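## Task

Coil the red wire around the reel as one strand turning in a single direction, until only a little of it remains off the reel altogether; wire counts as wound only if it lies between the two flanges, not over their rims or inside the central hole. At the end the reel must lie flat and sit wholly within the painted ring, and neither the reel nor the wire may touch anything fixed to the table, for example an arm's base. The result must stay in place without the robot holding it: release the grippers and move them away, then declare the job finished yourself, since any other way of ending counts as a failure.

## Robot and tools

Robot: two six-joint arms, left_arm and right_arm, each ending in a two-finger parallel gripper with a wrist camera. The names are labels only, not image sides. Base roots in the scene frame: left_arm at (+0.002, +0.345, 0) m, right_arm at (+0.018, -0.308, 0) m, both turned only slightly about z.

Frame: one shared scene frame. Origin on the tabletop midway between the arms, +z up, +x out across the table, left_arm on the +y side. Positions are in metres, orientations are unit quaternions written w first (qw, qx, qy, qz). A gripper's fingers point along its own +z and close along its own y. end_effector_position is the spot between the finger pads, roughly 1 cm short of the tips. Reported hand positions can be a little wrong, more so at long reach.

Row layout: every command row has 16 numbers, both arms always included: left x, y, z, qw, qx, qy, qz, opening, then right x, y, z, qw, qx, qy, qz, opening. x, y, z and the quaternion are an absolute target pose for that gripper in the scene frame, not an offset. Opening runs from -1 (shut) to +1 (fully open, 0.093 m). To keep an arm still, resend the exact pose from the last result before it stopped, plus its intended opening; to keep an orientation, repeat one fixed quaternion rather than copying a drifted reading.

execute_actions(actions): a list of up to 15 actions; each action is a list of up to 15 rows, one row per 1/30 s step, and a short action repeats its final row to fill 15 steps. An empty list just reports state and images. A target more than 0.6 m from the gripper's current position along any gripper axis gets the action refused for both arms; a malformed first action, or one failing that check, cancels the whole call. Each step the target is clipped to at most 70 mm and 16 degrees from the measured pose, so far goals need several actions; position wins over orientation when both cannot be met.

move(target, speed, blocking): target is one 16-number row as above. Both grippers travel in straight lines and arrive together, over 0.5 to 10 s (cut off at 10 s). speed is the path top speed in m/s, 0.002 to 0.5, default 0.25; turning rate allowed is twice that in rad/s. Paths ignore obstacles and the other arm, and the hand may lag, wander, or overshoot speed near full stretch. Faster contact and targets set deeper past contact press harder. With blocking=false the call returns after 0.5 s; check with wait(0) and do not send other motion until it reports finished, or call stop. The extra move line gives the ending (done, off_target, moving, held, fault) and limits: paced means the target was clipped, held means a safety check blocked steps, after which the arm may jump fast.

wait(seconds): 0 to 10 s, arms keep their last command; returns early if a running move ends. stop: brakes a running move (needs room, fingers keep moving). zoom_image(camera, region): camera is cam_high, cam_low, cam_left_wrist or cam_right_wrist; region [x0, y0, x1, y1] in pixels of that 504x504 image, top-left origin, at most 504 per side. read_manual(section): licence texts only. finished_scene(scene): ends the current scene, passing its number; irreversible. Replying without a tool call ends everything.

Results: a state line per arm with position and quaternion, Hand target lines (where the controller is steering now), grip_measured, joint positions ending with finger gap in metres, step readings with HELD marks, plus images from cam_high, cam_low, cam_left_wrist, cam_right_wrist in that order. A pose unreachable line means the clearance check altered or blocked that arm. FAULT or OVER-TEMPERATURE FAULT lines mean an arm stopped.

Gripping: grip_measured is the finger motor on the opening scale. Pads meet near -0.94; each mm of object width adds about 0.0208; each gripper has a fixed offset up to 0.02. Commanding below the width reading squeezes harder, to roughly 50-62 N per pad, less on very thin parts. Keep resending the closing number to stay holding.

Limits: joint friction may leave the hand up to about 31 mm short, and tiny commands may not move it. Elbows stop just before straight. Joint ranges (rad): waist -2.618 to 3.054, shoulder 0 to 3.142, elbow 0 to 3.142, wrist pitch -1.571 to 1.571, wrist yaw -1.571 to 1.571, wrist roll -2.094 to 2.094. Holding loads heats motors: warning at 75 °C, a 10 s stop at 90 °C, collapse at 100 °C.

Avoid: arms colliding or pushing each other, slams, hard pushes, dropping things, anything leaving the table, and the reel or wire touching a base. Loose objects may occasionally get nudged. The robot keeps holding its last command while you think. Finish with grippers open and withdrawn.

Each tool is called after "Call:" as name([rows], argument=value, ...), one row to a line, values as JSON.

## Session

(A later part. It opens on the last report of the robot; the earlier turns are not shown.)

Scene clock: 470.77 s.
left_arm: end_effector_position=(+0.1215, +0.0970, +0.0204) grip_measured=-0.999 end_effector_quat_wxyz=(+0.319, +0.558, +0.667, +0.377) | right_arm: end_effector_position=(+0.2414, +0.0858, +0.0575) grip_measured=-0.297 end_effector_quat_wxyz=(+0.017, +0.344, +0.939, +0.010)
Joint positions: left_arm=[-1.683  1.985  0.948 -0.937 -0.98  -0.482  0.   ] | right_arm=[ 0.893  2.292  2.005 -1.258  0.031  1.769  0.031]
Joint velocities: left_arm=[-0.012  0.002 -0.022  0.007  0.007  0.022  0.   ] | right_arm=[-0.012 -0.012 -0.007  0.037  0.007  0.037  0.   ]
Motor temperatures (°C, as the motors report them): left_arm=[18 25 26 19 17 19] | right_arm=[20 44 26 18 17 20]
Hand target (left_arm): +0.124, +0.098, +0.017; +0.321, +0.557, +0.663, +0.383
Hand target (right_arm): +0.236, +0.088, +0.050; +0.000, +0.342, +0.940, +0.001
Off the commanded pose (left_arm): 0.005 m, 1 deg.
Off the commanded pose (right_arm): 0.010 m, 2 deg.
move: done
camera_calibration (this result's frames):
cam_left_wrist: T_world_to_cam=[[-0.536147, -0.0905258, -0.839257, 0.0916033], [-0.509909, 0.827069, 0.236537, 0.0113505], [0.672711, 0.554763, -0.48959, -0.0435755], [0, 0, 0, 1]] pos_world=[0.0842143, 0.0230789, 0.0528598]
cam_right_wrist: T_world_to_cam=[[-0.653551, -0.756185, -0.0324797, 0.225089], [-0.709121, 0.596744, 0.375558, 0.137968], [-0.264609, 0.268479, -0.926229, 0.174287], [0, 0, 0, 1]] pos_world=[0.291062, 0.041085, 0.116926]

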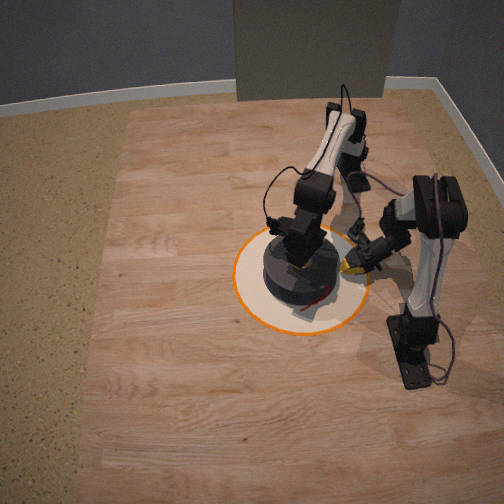

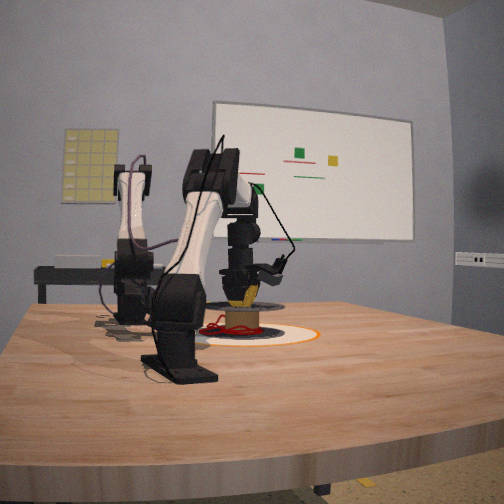

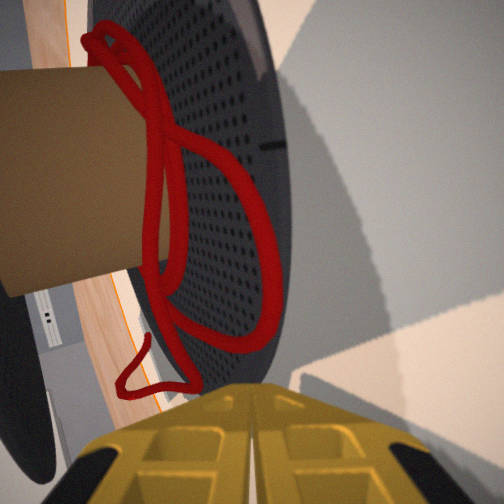

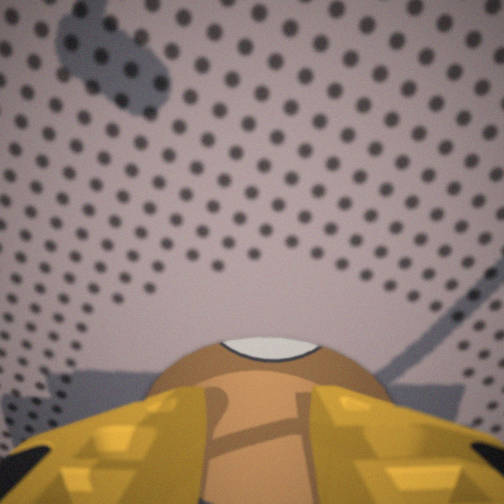

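Call:
move(target=[0.122,0.078,0.018,0.321,0.557,0.663,0.383,-1,0.238,0.087,0.050,0,0.342,0.940,0,0.1], speed=0.08)

Call:
move(target=[0.150,0.080,0.018,0.321,0.557,0.663,0.383,-1,0.238,0.087,0.050,0,0.342,0.940,0,0.1], speed=0.04)

Scene clock: 473.33 s.
left_arm: end_effector_position=(+0.1200, +0.0793, +0.0177) grip_measured=-0.999 end_effector_quat_wxyz=(+0.322, +0.557, +0.669, +0.373) | right_arm: end_effector_position=(+0.2414, +0.0858, +0.0575) grip_measured=-0.297 end_effector_quat_wxyz=(+0.017, +0.344, +0.939, +0.010)
Joint positions: left_arm=[-1.683  2.035  1.018 -0.944 -0.981 -0.478  0.   ] | right_arm=[ 0.893  2.292  2.005 -1.258  0.031  1.769  0.031]
Joint velocities: left_arm=[-0.002  0.007 -0.027 -0.125 -0.007 -0.037  0.   ] | right_arm=[-0.002 -0.012 -0.007 -0.095  0.007  0.066  0.002]
Motor temperatures (°C, as the motors report them): left_arm=[18 25 26 19 17 19] | right_arm=[20 45 26 18 17 20]
Hand target (left_arm): +0.122, +0.078, +0.018; +0.321, +0.558, +0.663, +0.383
Hand target (right_arm): +0.238, +0.087, +0.050; +0.000, +0.342, +0.940, +0.001
Off the commanded pose (left_arm): 0.002 m, 1 deg.
Off the commanded pose (right_arm): 0.008 m, 2 deg.
move: done
camera_calibration (this result's frames):
cam_left_wrist: T_world_to_cam=[[-0.537363, -0.0989381, -0.837527, 0.0877502], [-0.508196, 0.830527, 0.227951, 0.0255253], [0.673036, 0.548121, -0.496575, -0.0334738], [0, 0, 0, 1]] pos_world=[0.0826547, 0.00583009, 0.0510524]
cam_right_wrist: T_world_to_cam=[[-0.652975, -0.756684, -0.0324609, 0.224992], [-0.709578, 0.596215, 0.375536, 0.138125], [-0.264809, 0.268249, -0.926239, 0.174356], [0, 0, 0, 1]] pos_world=[0.291096, 0.0411246, 0.116927]

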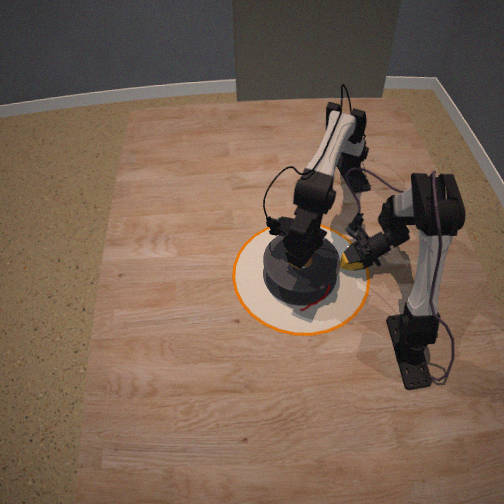

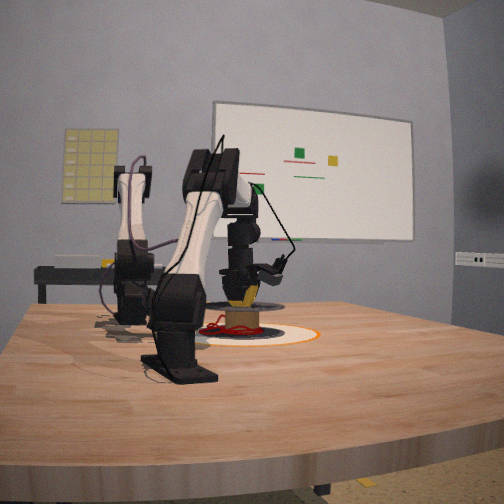

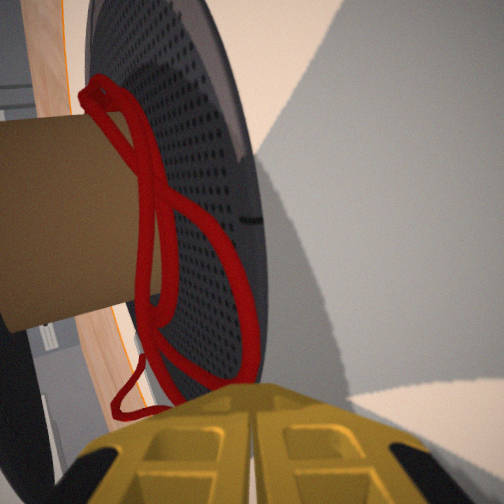

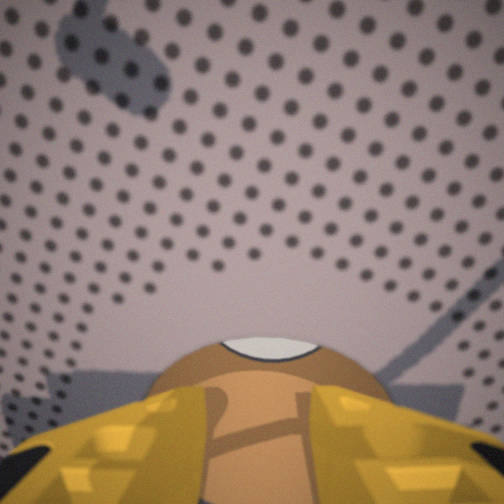

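Scene clock: 474.47 s.
left_arm: end_effector_position=(+0.1454, +0.0774, +0.0172) grip_measured=-0.999 end_effector_quat_wxyz=(+0.317, +0.565, +0.653, +0.392) | right_arm: end_effector_position=(+0.2414, +0.0858, +0.0575) grip_measured=-0.297 end_effector_quat_wxyz=(+0.017, +0.344, +0.939, +0.010)
Joint positions: left_arm=[-1.603  2.035  1.005 -0.851 -1.029 -0.324  0.   ] | right_arm=[ 0.893  2.292  2.005 -1.258  0.031  1.769  0.031]
Joint velocities: left_arm=[-0.022 -0.002 -0.017 -0.051 -0.066 -0.007  0.   ] | right_arm=[-0.002 -0.007 -0.007 -0.051  0.022 -0.022  0.   ]
Motor temperatures (°C, as the motors report them): left_arm=[18 25 26 19 17 19] | right_arm=[20 45 26 18 17 20]
Hand target (left_arm): +0.150, +0.079, +0.018; +0.321, +0.557, +0.663, +0.383
Hand target (right_arm): +0.238, +0.087, +0.050; +0.000, +0.342, +0.940, +0.001
Off the commanded pose (left_arm): 0.005 m, 2 deg.
Off the commanded pose (right_arm): 0.008 m, 2 deg.
move: done
camera_calibration (this result's frames):
cam_left_wrist: T_world_to_cam=[[-0.522496, -0.0492937, -0.851215, 0.0950134], [-0.501542, 0.825116, 0.260076, 0.0389868], [0.689531, 0.562809, -0.455843, -0.0539512], [0, 0, 0, 1]] pos_world=[0.106399, 0.00287919, 0.0461441]
cam_right_wrist: T_world_to_cam=[[-0.652975, -0.756684, -0.0324609, 0.224992], [-0.709578, 0.596215, 0.375536, 0.138125], [-0.264809, 0.268249, -0.926239, 0.174356], [0, 0, 0, 1]] pos_world=[0.291096, 0.0411246, 0.116927]

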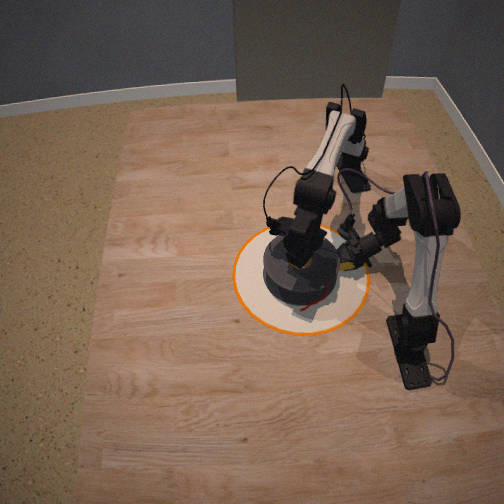

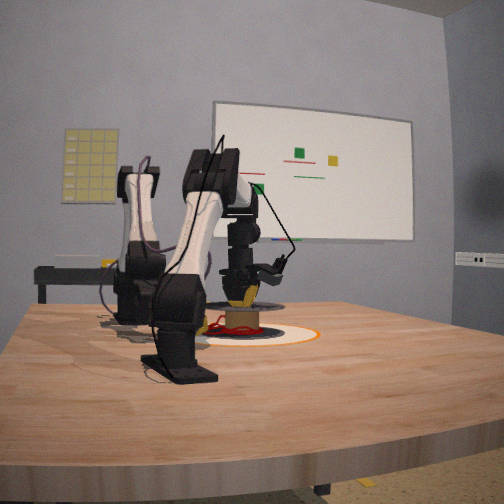

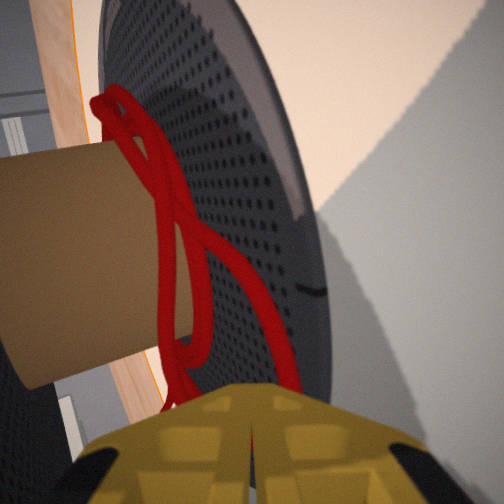

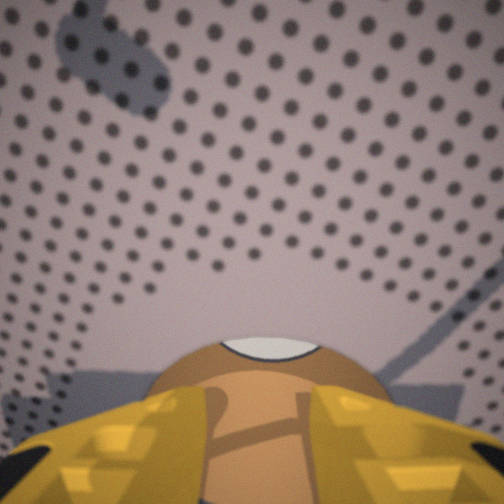

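Call:
move(target=[0.165,0.082,0.018,0.321,0.557,0.663,0.383,-1,0.238,0.087,0.050,0,0.342,0.940,0,0.1], speed=0.04)

Call:
move(target=[0.118,0.085,0.020,0.321,0.557,0.663,0.383,-1,0.238,0.087,0.050,0,0.342,0.940,0,0.1], speed=0.1)

Scene clock: 475.60 s.
left_arm: end_effector_position=(+0.1590, +0.0784, +0.0180) grip_measured=-0.999 end_effector_quat_wxyz=(+0.318, +0.566, +0.655, +0.388) | right_arm: end_effector_position=(+0.2426, +0.0857, +0.0575) grip_measured=-0.297 end_effector_quat_wxyz=(+0.017, +0.343, +0.939, +0.011)
Joint positions: left_arm=[-1.554  2.001  0.969 -0.757 -1.036 -0.227  0.   ] | right_arm=[ 0.891  2.292  2.005 -1.255  0.031  1.765  0.031]
Joint velocities: left_arm=[ 0.022 -0.007 -0.017 -0.022 -0.051  0.007  0.   ] | right_arm=[ 0.007  0.007  0.017  0.007  0.022 -0.066  0.   ]
Motor temperatures (°C, as the motors report them): left_arm=[18 25 26 19 17 19] | right_arm=[20 45 26 18 17 20]
Hand target (left_arm): +0.165, +0.082, +0.018; +0.321, +0.557, +0.663, +0.383
Hand target (right_arm): +0.238, +0.087, +0.050; +0.000, +0.342, +0.940, +0.001
Off the commanded pose (left_arm): 0.007 m, 1 deg.
Off the commanded pose (right_arm): 0.009 m, 2 deg.
move: done
camera_calibration (this result's frames):
cam_left_wrist: T_world_to_cam=[[-0.527155, -0.0565199, -0.847888, 0.104101], [-0.498781, 0.828403, 0.254884, 0.0441676], [0.687987, 0.557274, -0.464888, -0.0626877], [0, 0, 0, 1]] pos_world=[0.120036, 0.00422943, 0.0478657]
cam_right_wrist: T_world_to_cam=[[-0.65178, -0.757615, -0.0346837, 0.225667], [-0.711031, 0.594514, 0.375482, 0.139525], [-0.263851, 0.269393, -0.92618, 0.174377], [0, 0, 0, 1]] pos_world=[0.292301, 0.041043, 0.116943]

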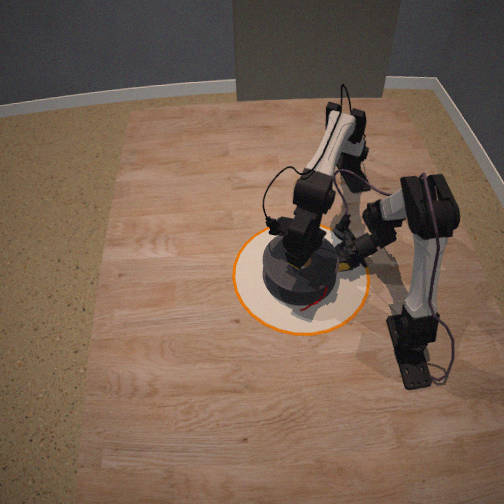

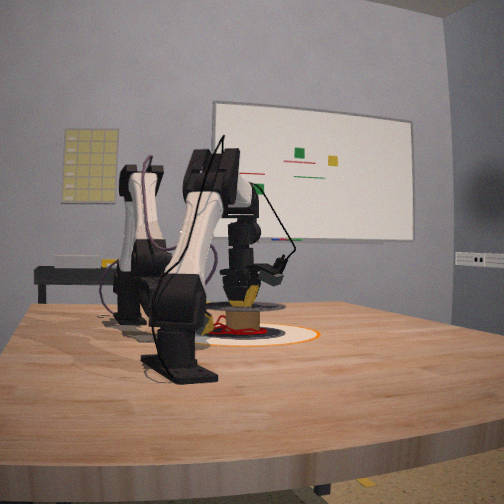

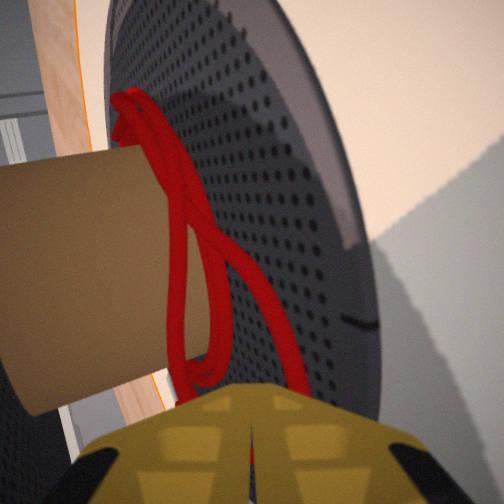

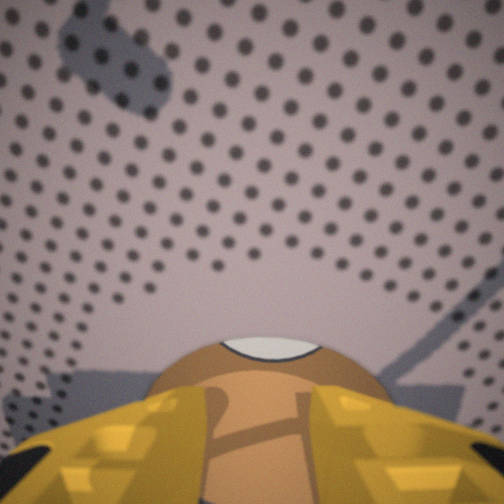

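Scene clock: 476.67 s.
left_arm: end_effector_position=(+0.1207, +0.0871, +0.0227) grip_measured=-0.999 end_effector_quat_wxyz=(+0.328, +0.554, +0.664, +0.380) | right_arm: end_effector_position=(+0.2428, +0.0858, +0.0576) grip_measured=-0.297 end_effector_quat_wxyz=(+0.018, +0.343, +0.939, +0.011)
Joint positions: left_arm=[-1.69   2.016  0.993 -0.964 -0.998 -0.501  0.   ] | right_arm=[ 0.891  2.292  2.005 -1.255  0.032  1.765  0.031]
Joint velocities: left_arm=[ 0.002 -0.007 -0.002 -0.051  0.007 -0.051  0.   ] | right_arm=[-0.007 -0.002  0.002  0.037  0.007 -0.037  0.   ]
Motor temperatures (°C, as the motors report them): left_arm=[18 25 26 19 17 19] | right_arm=[20 45 26 18 17 20]
Hand target (left_arm): +0.119, +0.086, +0.020; +0.321, +0.556, +0.663, +0.384
Hand target (right_arm): +0.238, +0.087, +0.050; +0.000, +0.342, +0.940, +0.001
Off the commanded pose (left_arm): 0.004 m, 1 deg.
Off the commanded pose (right_arm): 0.009 m, 2 deg.
move: done
camera_calibration (this result's frames):
cam_left_wrist: T_world_to_cam=[[-0.519611, -0.0928625, -0.849342, 0.0906337], [-0.511438, 0.830115, 0.222128, 0.018821], [0.684424, 0.549806, -0.47883, -0.0376362], [0, 0, 0, 1]] pos_world=[0.0824792, 0.0134854, 0.0547769]
cam_right_wrist: T_world_to_cam=[[-0.651766, -0.757602, -0.0352116, 0.225809], [-0.711338, 0.594543, 0.374855, 0.139731], [-0.263056, 0.269365, -0.926415, 0.174243], [0, 0, 0, 1]] pos_world=[0.292407, 0.0410626, 0.116993]

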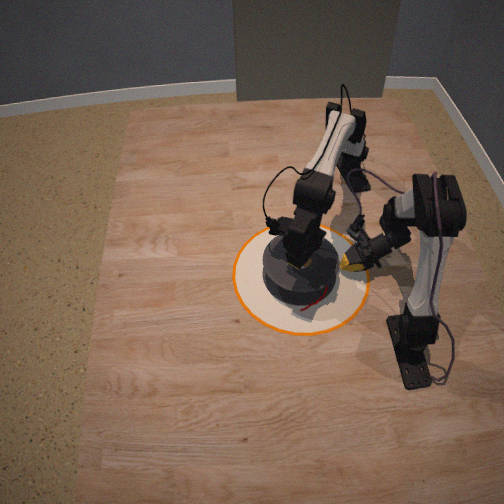

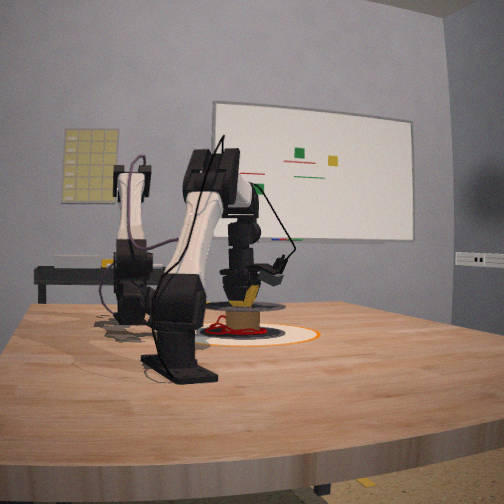

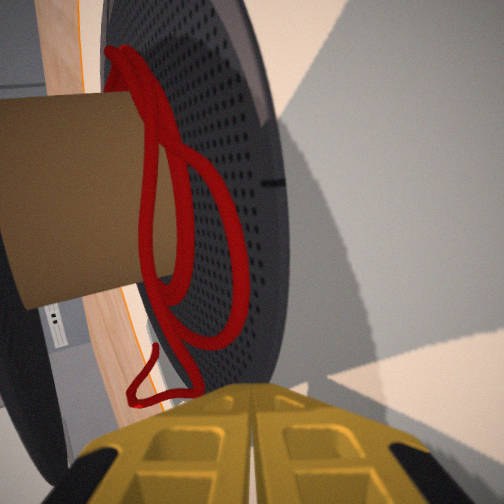

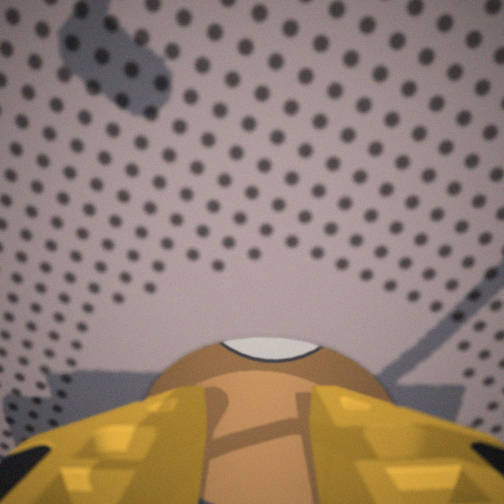

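Call:
move(target=[0.158,0.100,0.018,0.321,0.557,0.663,0.383,-1,0.240,0.087,0.050,0,0.342,0.940,0,0.1], speed=0.08)

Call:
move(target=[0.158,0.100,0.018,0.321,0.557,0.663,0.383,-1,0.240,0.087,0.050,0,0,1,0,0.1], speed=0.25)

Scene clock: 478.37 s.
left_arm: end_effector_position=(+0.1539, +0.1008, +0.0170) grip_measured=-0.999 end_effector_quat_wxyz=(+0.309, +0.567, +0.654, +0.394) | right_arm: end_effector_position=(+0.2431, +0.0862, +0.0580) grip_measured=-0.297 end_effector_quat_wxyz=(+0.017, +0.342, +0.940, +0.011)
Joint positions: left_arm=[-1.568  1.961  0.894 -0.774 -1.028 -0.263  0.   ] | right_arm=[ 0.89   2.296  2.012 -1.26   0.029  1.761  0.031]
Joint velocities: left_arm=[ 0.012 -0.007 -0.012  0.007  0.037  0.081  0.   ] | right_arm=[-0.017  0.022 -0.007 -0.022  0.007 -0.007  0.   ]
Motor temperatures (°C, as the motors report them): left_arm=[18 26 26 19 17 19] | right_arm=[20 45 26 18 17 20]
Hand target (left_arm): +0.158, +0.099, +0.018; +0.321, +0.557, +0.663, +0.383
Hand target (right_arm): +0.240, +0.087, +0.050; +0.000, +0.342, +0.940, +0.001
Off the commanded pose (left_arm): 0.004 m, 2 deg.
Off the commanded pose (right_arm): 0.009 m, 2 deg.
move: done
camera_calibration (this result's frames):
cam_left_wrist: T_world_to_cam=[[-0.53086, -0.042987, -0.846369, 0.101005], [-0.503131, 0.819642, 0.273945, 0.0246203], [0.681944, 0.57126, -0.456744, -0.0727463], [0, 0, 0, 1]] pos_world=[0.115615, 0.0257191, 0.0455162]
cam_right_wrist: T_world_to_cam=[[-0.64949, -0.759618, -0.0338274, 0.225905], [-0.712189, 0.592148, 0.377024, 0.139824], [-0.266363, 0.268965, -0.925586, 0.175407], [0, 0, 0, 1]] pos_world=[0.293026, 0.0416266, 0.117279]

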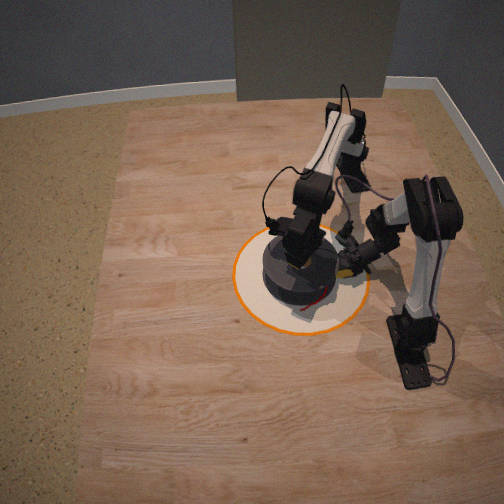

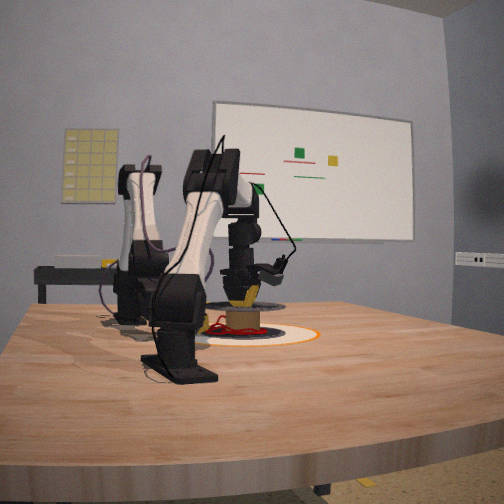

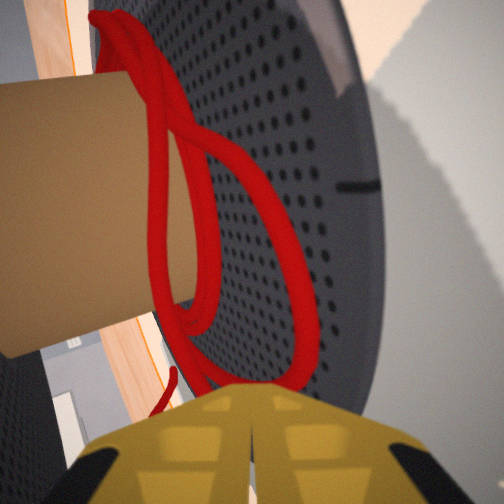

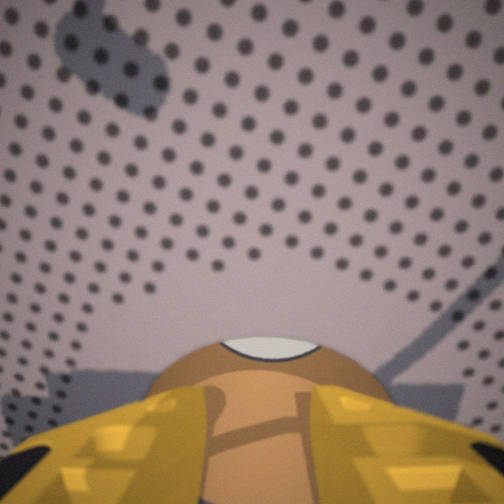

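Scene clock: 480.30 s.
left_arm: end_effector_position=(+0.1557, +0.0900, +0.0169) grip_measured=-0.999 end_effector_quat_wxyz=(+0.335, +0.555, +0.662, +0.377) | right_arm: end_effector_position=(+0.2418, +0.0932, +0.0581) grip_measured=-0.291 end_effector_quat_wxyz=(+0.013, +0.016, +1.000, +0.022)
Joint positions: left_arm=[-1.568  1.961  0.894 -0.708 -1.045 -0.263  0.   ] | right_arm=[ 0.89   2.296  2.012 -1.238  0.002  1.095  0.031]
Joint velocities: left_arm=[-0.002 -0.017  0.007  0.022 -0.095 -0.022  0.   ] | right_arm=[-0.002 -0.007 -0.012  0.022  0.037 -0.051  0.001]
Motor temperatures (°C, as the motors report them): left_arm=[18 26 26 19 17 19] | right_arm=[20 45 26 18 17 20]
Hand target (left_arm): +0.158, +0.100, +0.018; +0.321, +0.557, +0.663, +0.383
Hand target (right_arm): +0.240, +0.087, +0.050; -0.000, +0.000, +1.000, +0.001
Off the commanded pose (left_arm): 0.010 m, 2 deg.
Off the commanded pose (right_arm): 0.010 m, 3 deg.
move: off_target (right_arm)
camera_calibration (this result's frames):
cam_left_wrist: T_world_to_cam=[[-0.515271, -0.0964727, -0.85158, 0.103923], [-0.504319, 0.837525, 0.210271, 0.0340343], [0.692935, 0.537815, -0.480205, -0.0661446], [0, 0, 0, 1]] pos_world=[0.116547, 0.0170947, 0.0495797]
cam_right_wrist: T_world_to_cam=[[-0.0415531, -0.998128, -0.0448667, 0.106223], [-0.926441, 0.0216754, 0.375816, 0.239713], [-0.37414, 0.0571827, -0.925608, 0.219096], [0, 0, 0, 1]] pos_world=[0.308466, 0.0882997, 0.117475]

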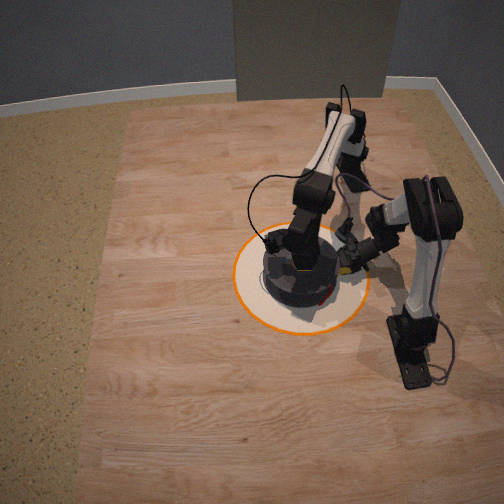

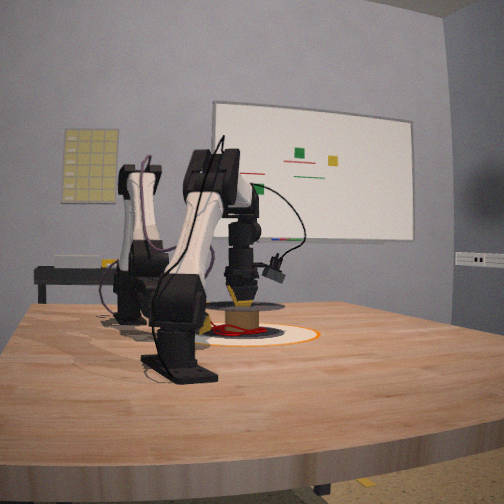

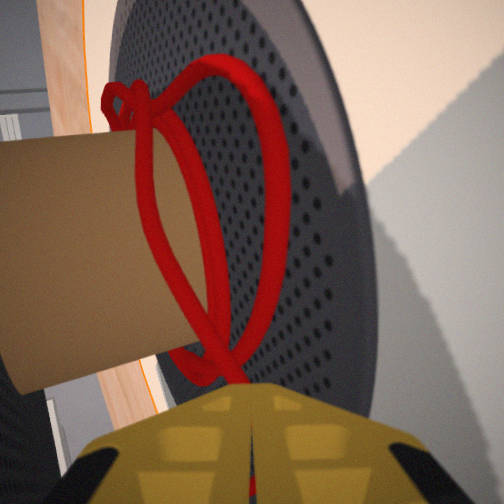

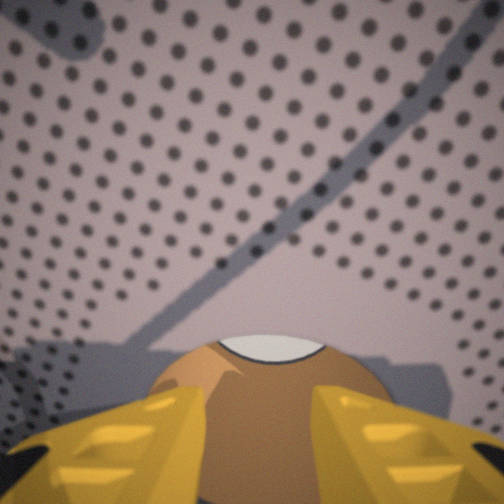

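Call:
move(target=[0.158,0.100,0.018,0.321,0.557,0.663,0.383,-1,0.240,0.088,0.050,0,-0.342,0.940,0,0.1], speed=0.25)

Scene clock: 482.73 s.
left_arm: end_effector_position=(+0.1568, +0.0898, +0.0171) grip_measured=-0.999 end_effector_quat_wxyz=(+0.336, +0.553, +0.662, +0.377) | right_arm: end_effector_position=(+0.2427, +0.0950, +0.0629) grip_measured=-0.032 end_effector_quat_wxyz=(+0.022, -0.331, +0.943, +0.019)
Joint positions: left_arm=[-1.564  1.961  0.894 -0.704 -1.047 -0.261  0.   ] | right_arm=[ 0.89   2.296  2.031 -1.248  0.002  0.388  0.044]
Joint velocities: left_arm=[0.007 0.012 0.012 0.037 0.066 0.007 0.   ] | right_arm=[ 0.007 -0.012  0.022 -0.007  0.022 -0.022 -0.   ]
Motor temperatures (°C, as the motors report them): left_arm=[18 26 25 19 17 19] | right_arm=[20 45 26 18 17 20]
Hand target (left_arm): +0.158, +0.100, +0.018; +0.321, +0.557, +0.663, +0.383
Hand target (right_arm): +0.240, +0.088, +0.051; +0.000, -0.342, +0.940, +0.001
Off the commanded pose (left_arm): 0.010 m, 2 deg.
Off the commanded pose (right_arm): 0.015 m, 4 deg.
move: off_target (right_arm)
camera_calibration (this result's frames):
cam_left_wrist: T_world_to_cam=[[-0.513375, -0.0988801, -0.852449, 0.104567], [-0.506137, 0.837065, 0.207719, 0.0350668], [0.693016, 0.538094, -0.479775, -0.0667542], [0, 0, 0, 1]] pos_world=[0.117692, 0.0169064, 0.0498266]
cam_right_wrist: T_world_to_cam=[[0.617177, -0.786512, -0.0221448, -0.0731095], [-0.732646, -0.584716, 0.348333, 0.251107], [-0.286917, -0.198759, -0.937109, 0.227594], [0, 0, 0, 1]] pos_world=[0.294395, 0.134561, 0.124192]

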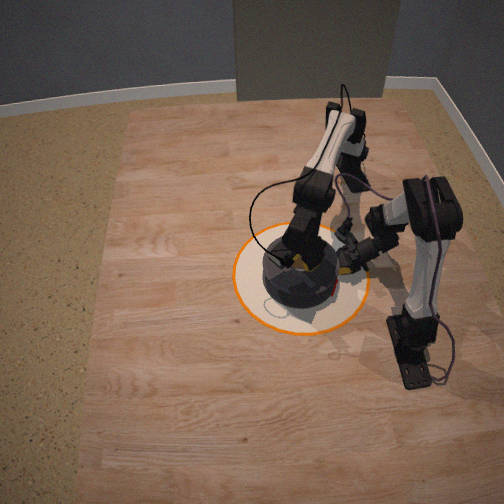

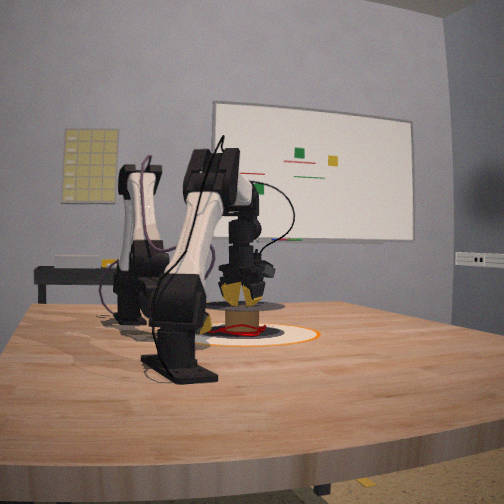

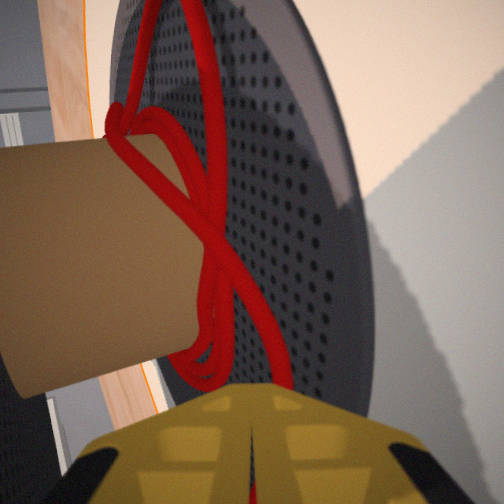

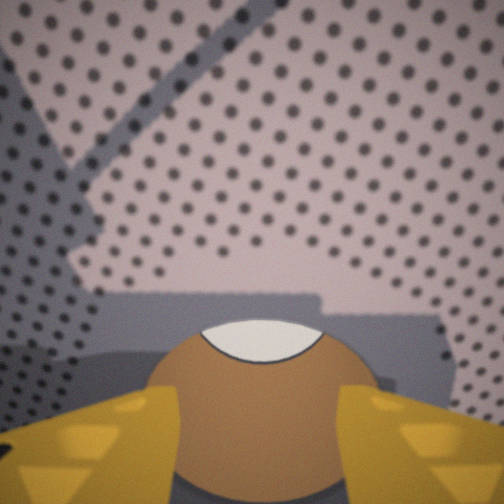

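Call:
move(target=[0.105,0.100,0.030,0.321,0.557,0.663,0.383,-1,0.240,0.090,0.052,0,-0.342,0.940,0,0.1], speed=0.1)

Scene clock: 488.53 s.
left_arm: end_effector_position=(+0.1080, +0.1017, +0.0339) grip_measured=-0.999 end_effector_quat_wxyz=(+0.330, +0.553, +0.666, +0.377) | right_arm: end_effector_position=(+0.2427, +0.0949, +0.0634) grip_measured=-0.032 end_effector_quat_wxyz=(+0.019, -0.336, +0.942, +0.016)
Joint positions: left_arm=[-1.741  1.961  0.959 -1.047 -0.975 -0.585  0.   ] | right_arm=[ 0.89   2.304  2.047 -1.264  0.002  0.378  0.044]
Joint velocities: left_arm=[-0.007 -0.007 -0.007 -0.007 -0.022 -0.081  0.   ] | right_arm=[-0.007  0.007 -0.022  0.037 -0.051 -0.037 -0.001]
Motor temperatures (°C, as the motors report them): left_arm=[18 27 25 19 17 19] | right_arm=[20 45 26 18 17 20]
Hand target (left_arm): +0.106, +0.101, +0.030; +0.321, +0.556, +0.663, +0.384
Hand target (right_arm): +0.240, +0.090, +0.053; +0.000, -0.342, +0.940, +0.001
Off the commanded pose (left_arm): 0.005 m, 1 deg.
Off the commanded pose (right_arm): 0.013 m, 3 deg.
move: off_target (right_arm)
camera_calibration (this result's frames):
cam_left_wrist: T_world_to_cam=[[-0.521318, -0.10011, -0.84747, 0.0958564], [-0.51109, 0.831912, 0.216123, -0.0023139], [0.683384, 0.545803, -0.484856, -0.0308826], [0, 0, 0, 1]] pos_world=[0.0698938, 0.028377, 0.0667619]
cam_right_wrist: T_world_to_cam=[[0.624871, -0.780504, -0.0187208, -0.0758102], [-0.72569, -0.589497, 0.354777, 0.249146], [-0.287941, -0.208104, -0.934764, 0.22904], [0, 0, 0, 1]] pos_world=[0.294124, 0.135365, 0.124288]

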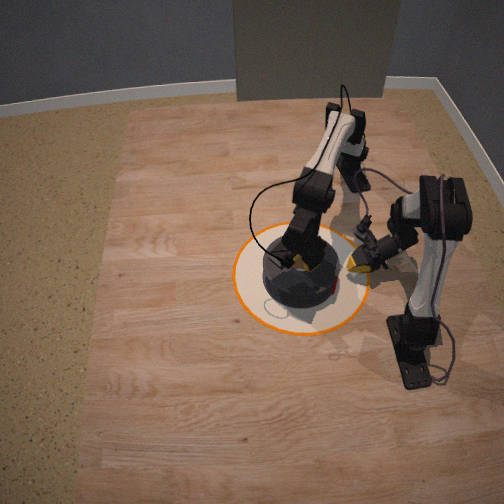

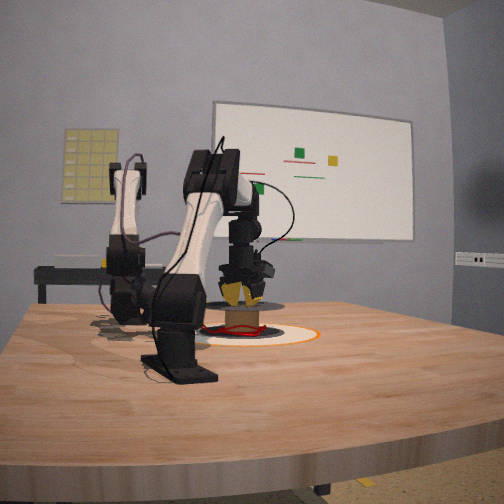

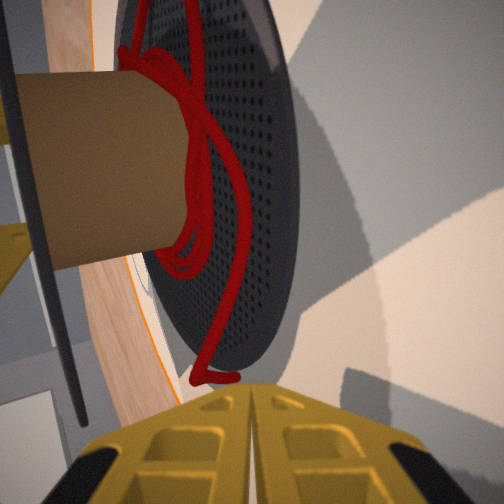

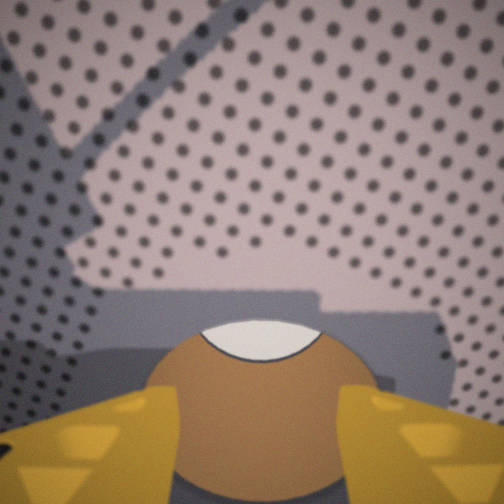

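Call:
zoom_image(camera="cam_high", region=[230, 210, 390, 350])

Region (230, 210, 390, 350) of cam_high's 504x504 image, scaled by 3.150, with more detail than that image has; it fills the top 441 rows of this view, and the rest is white.

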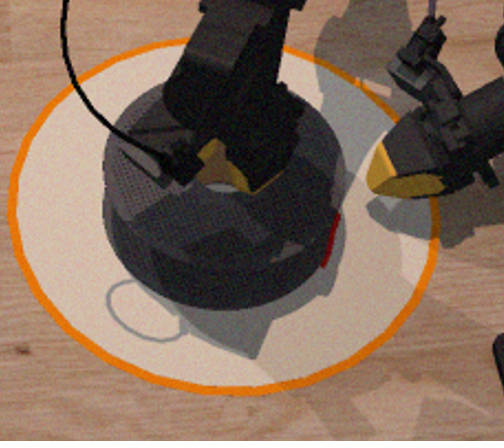

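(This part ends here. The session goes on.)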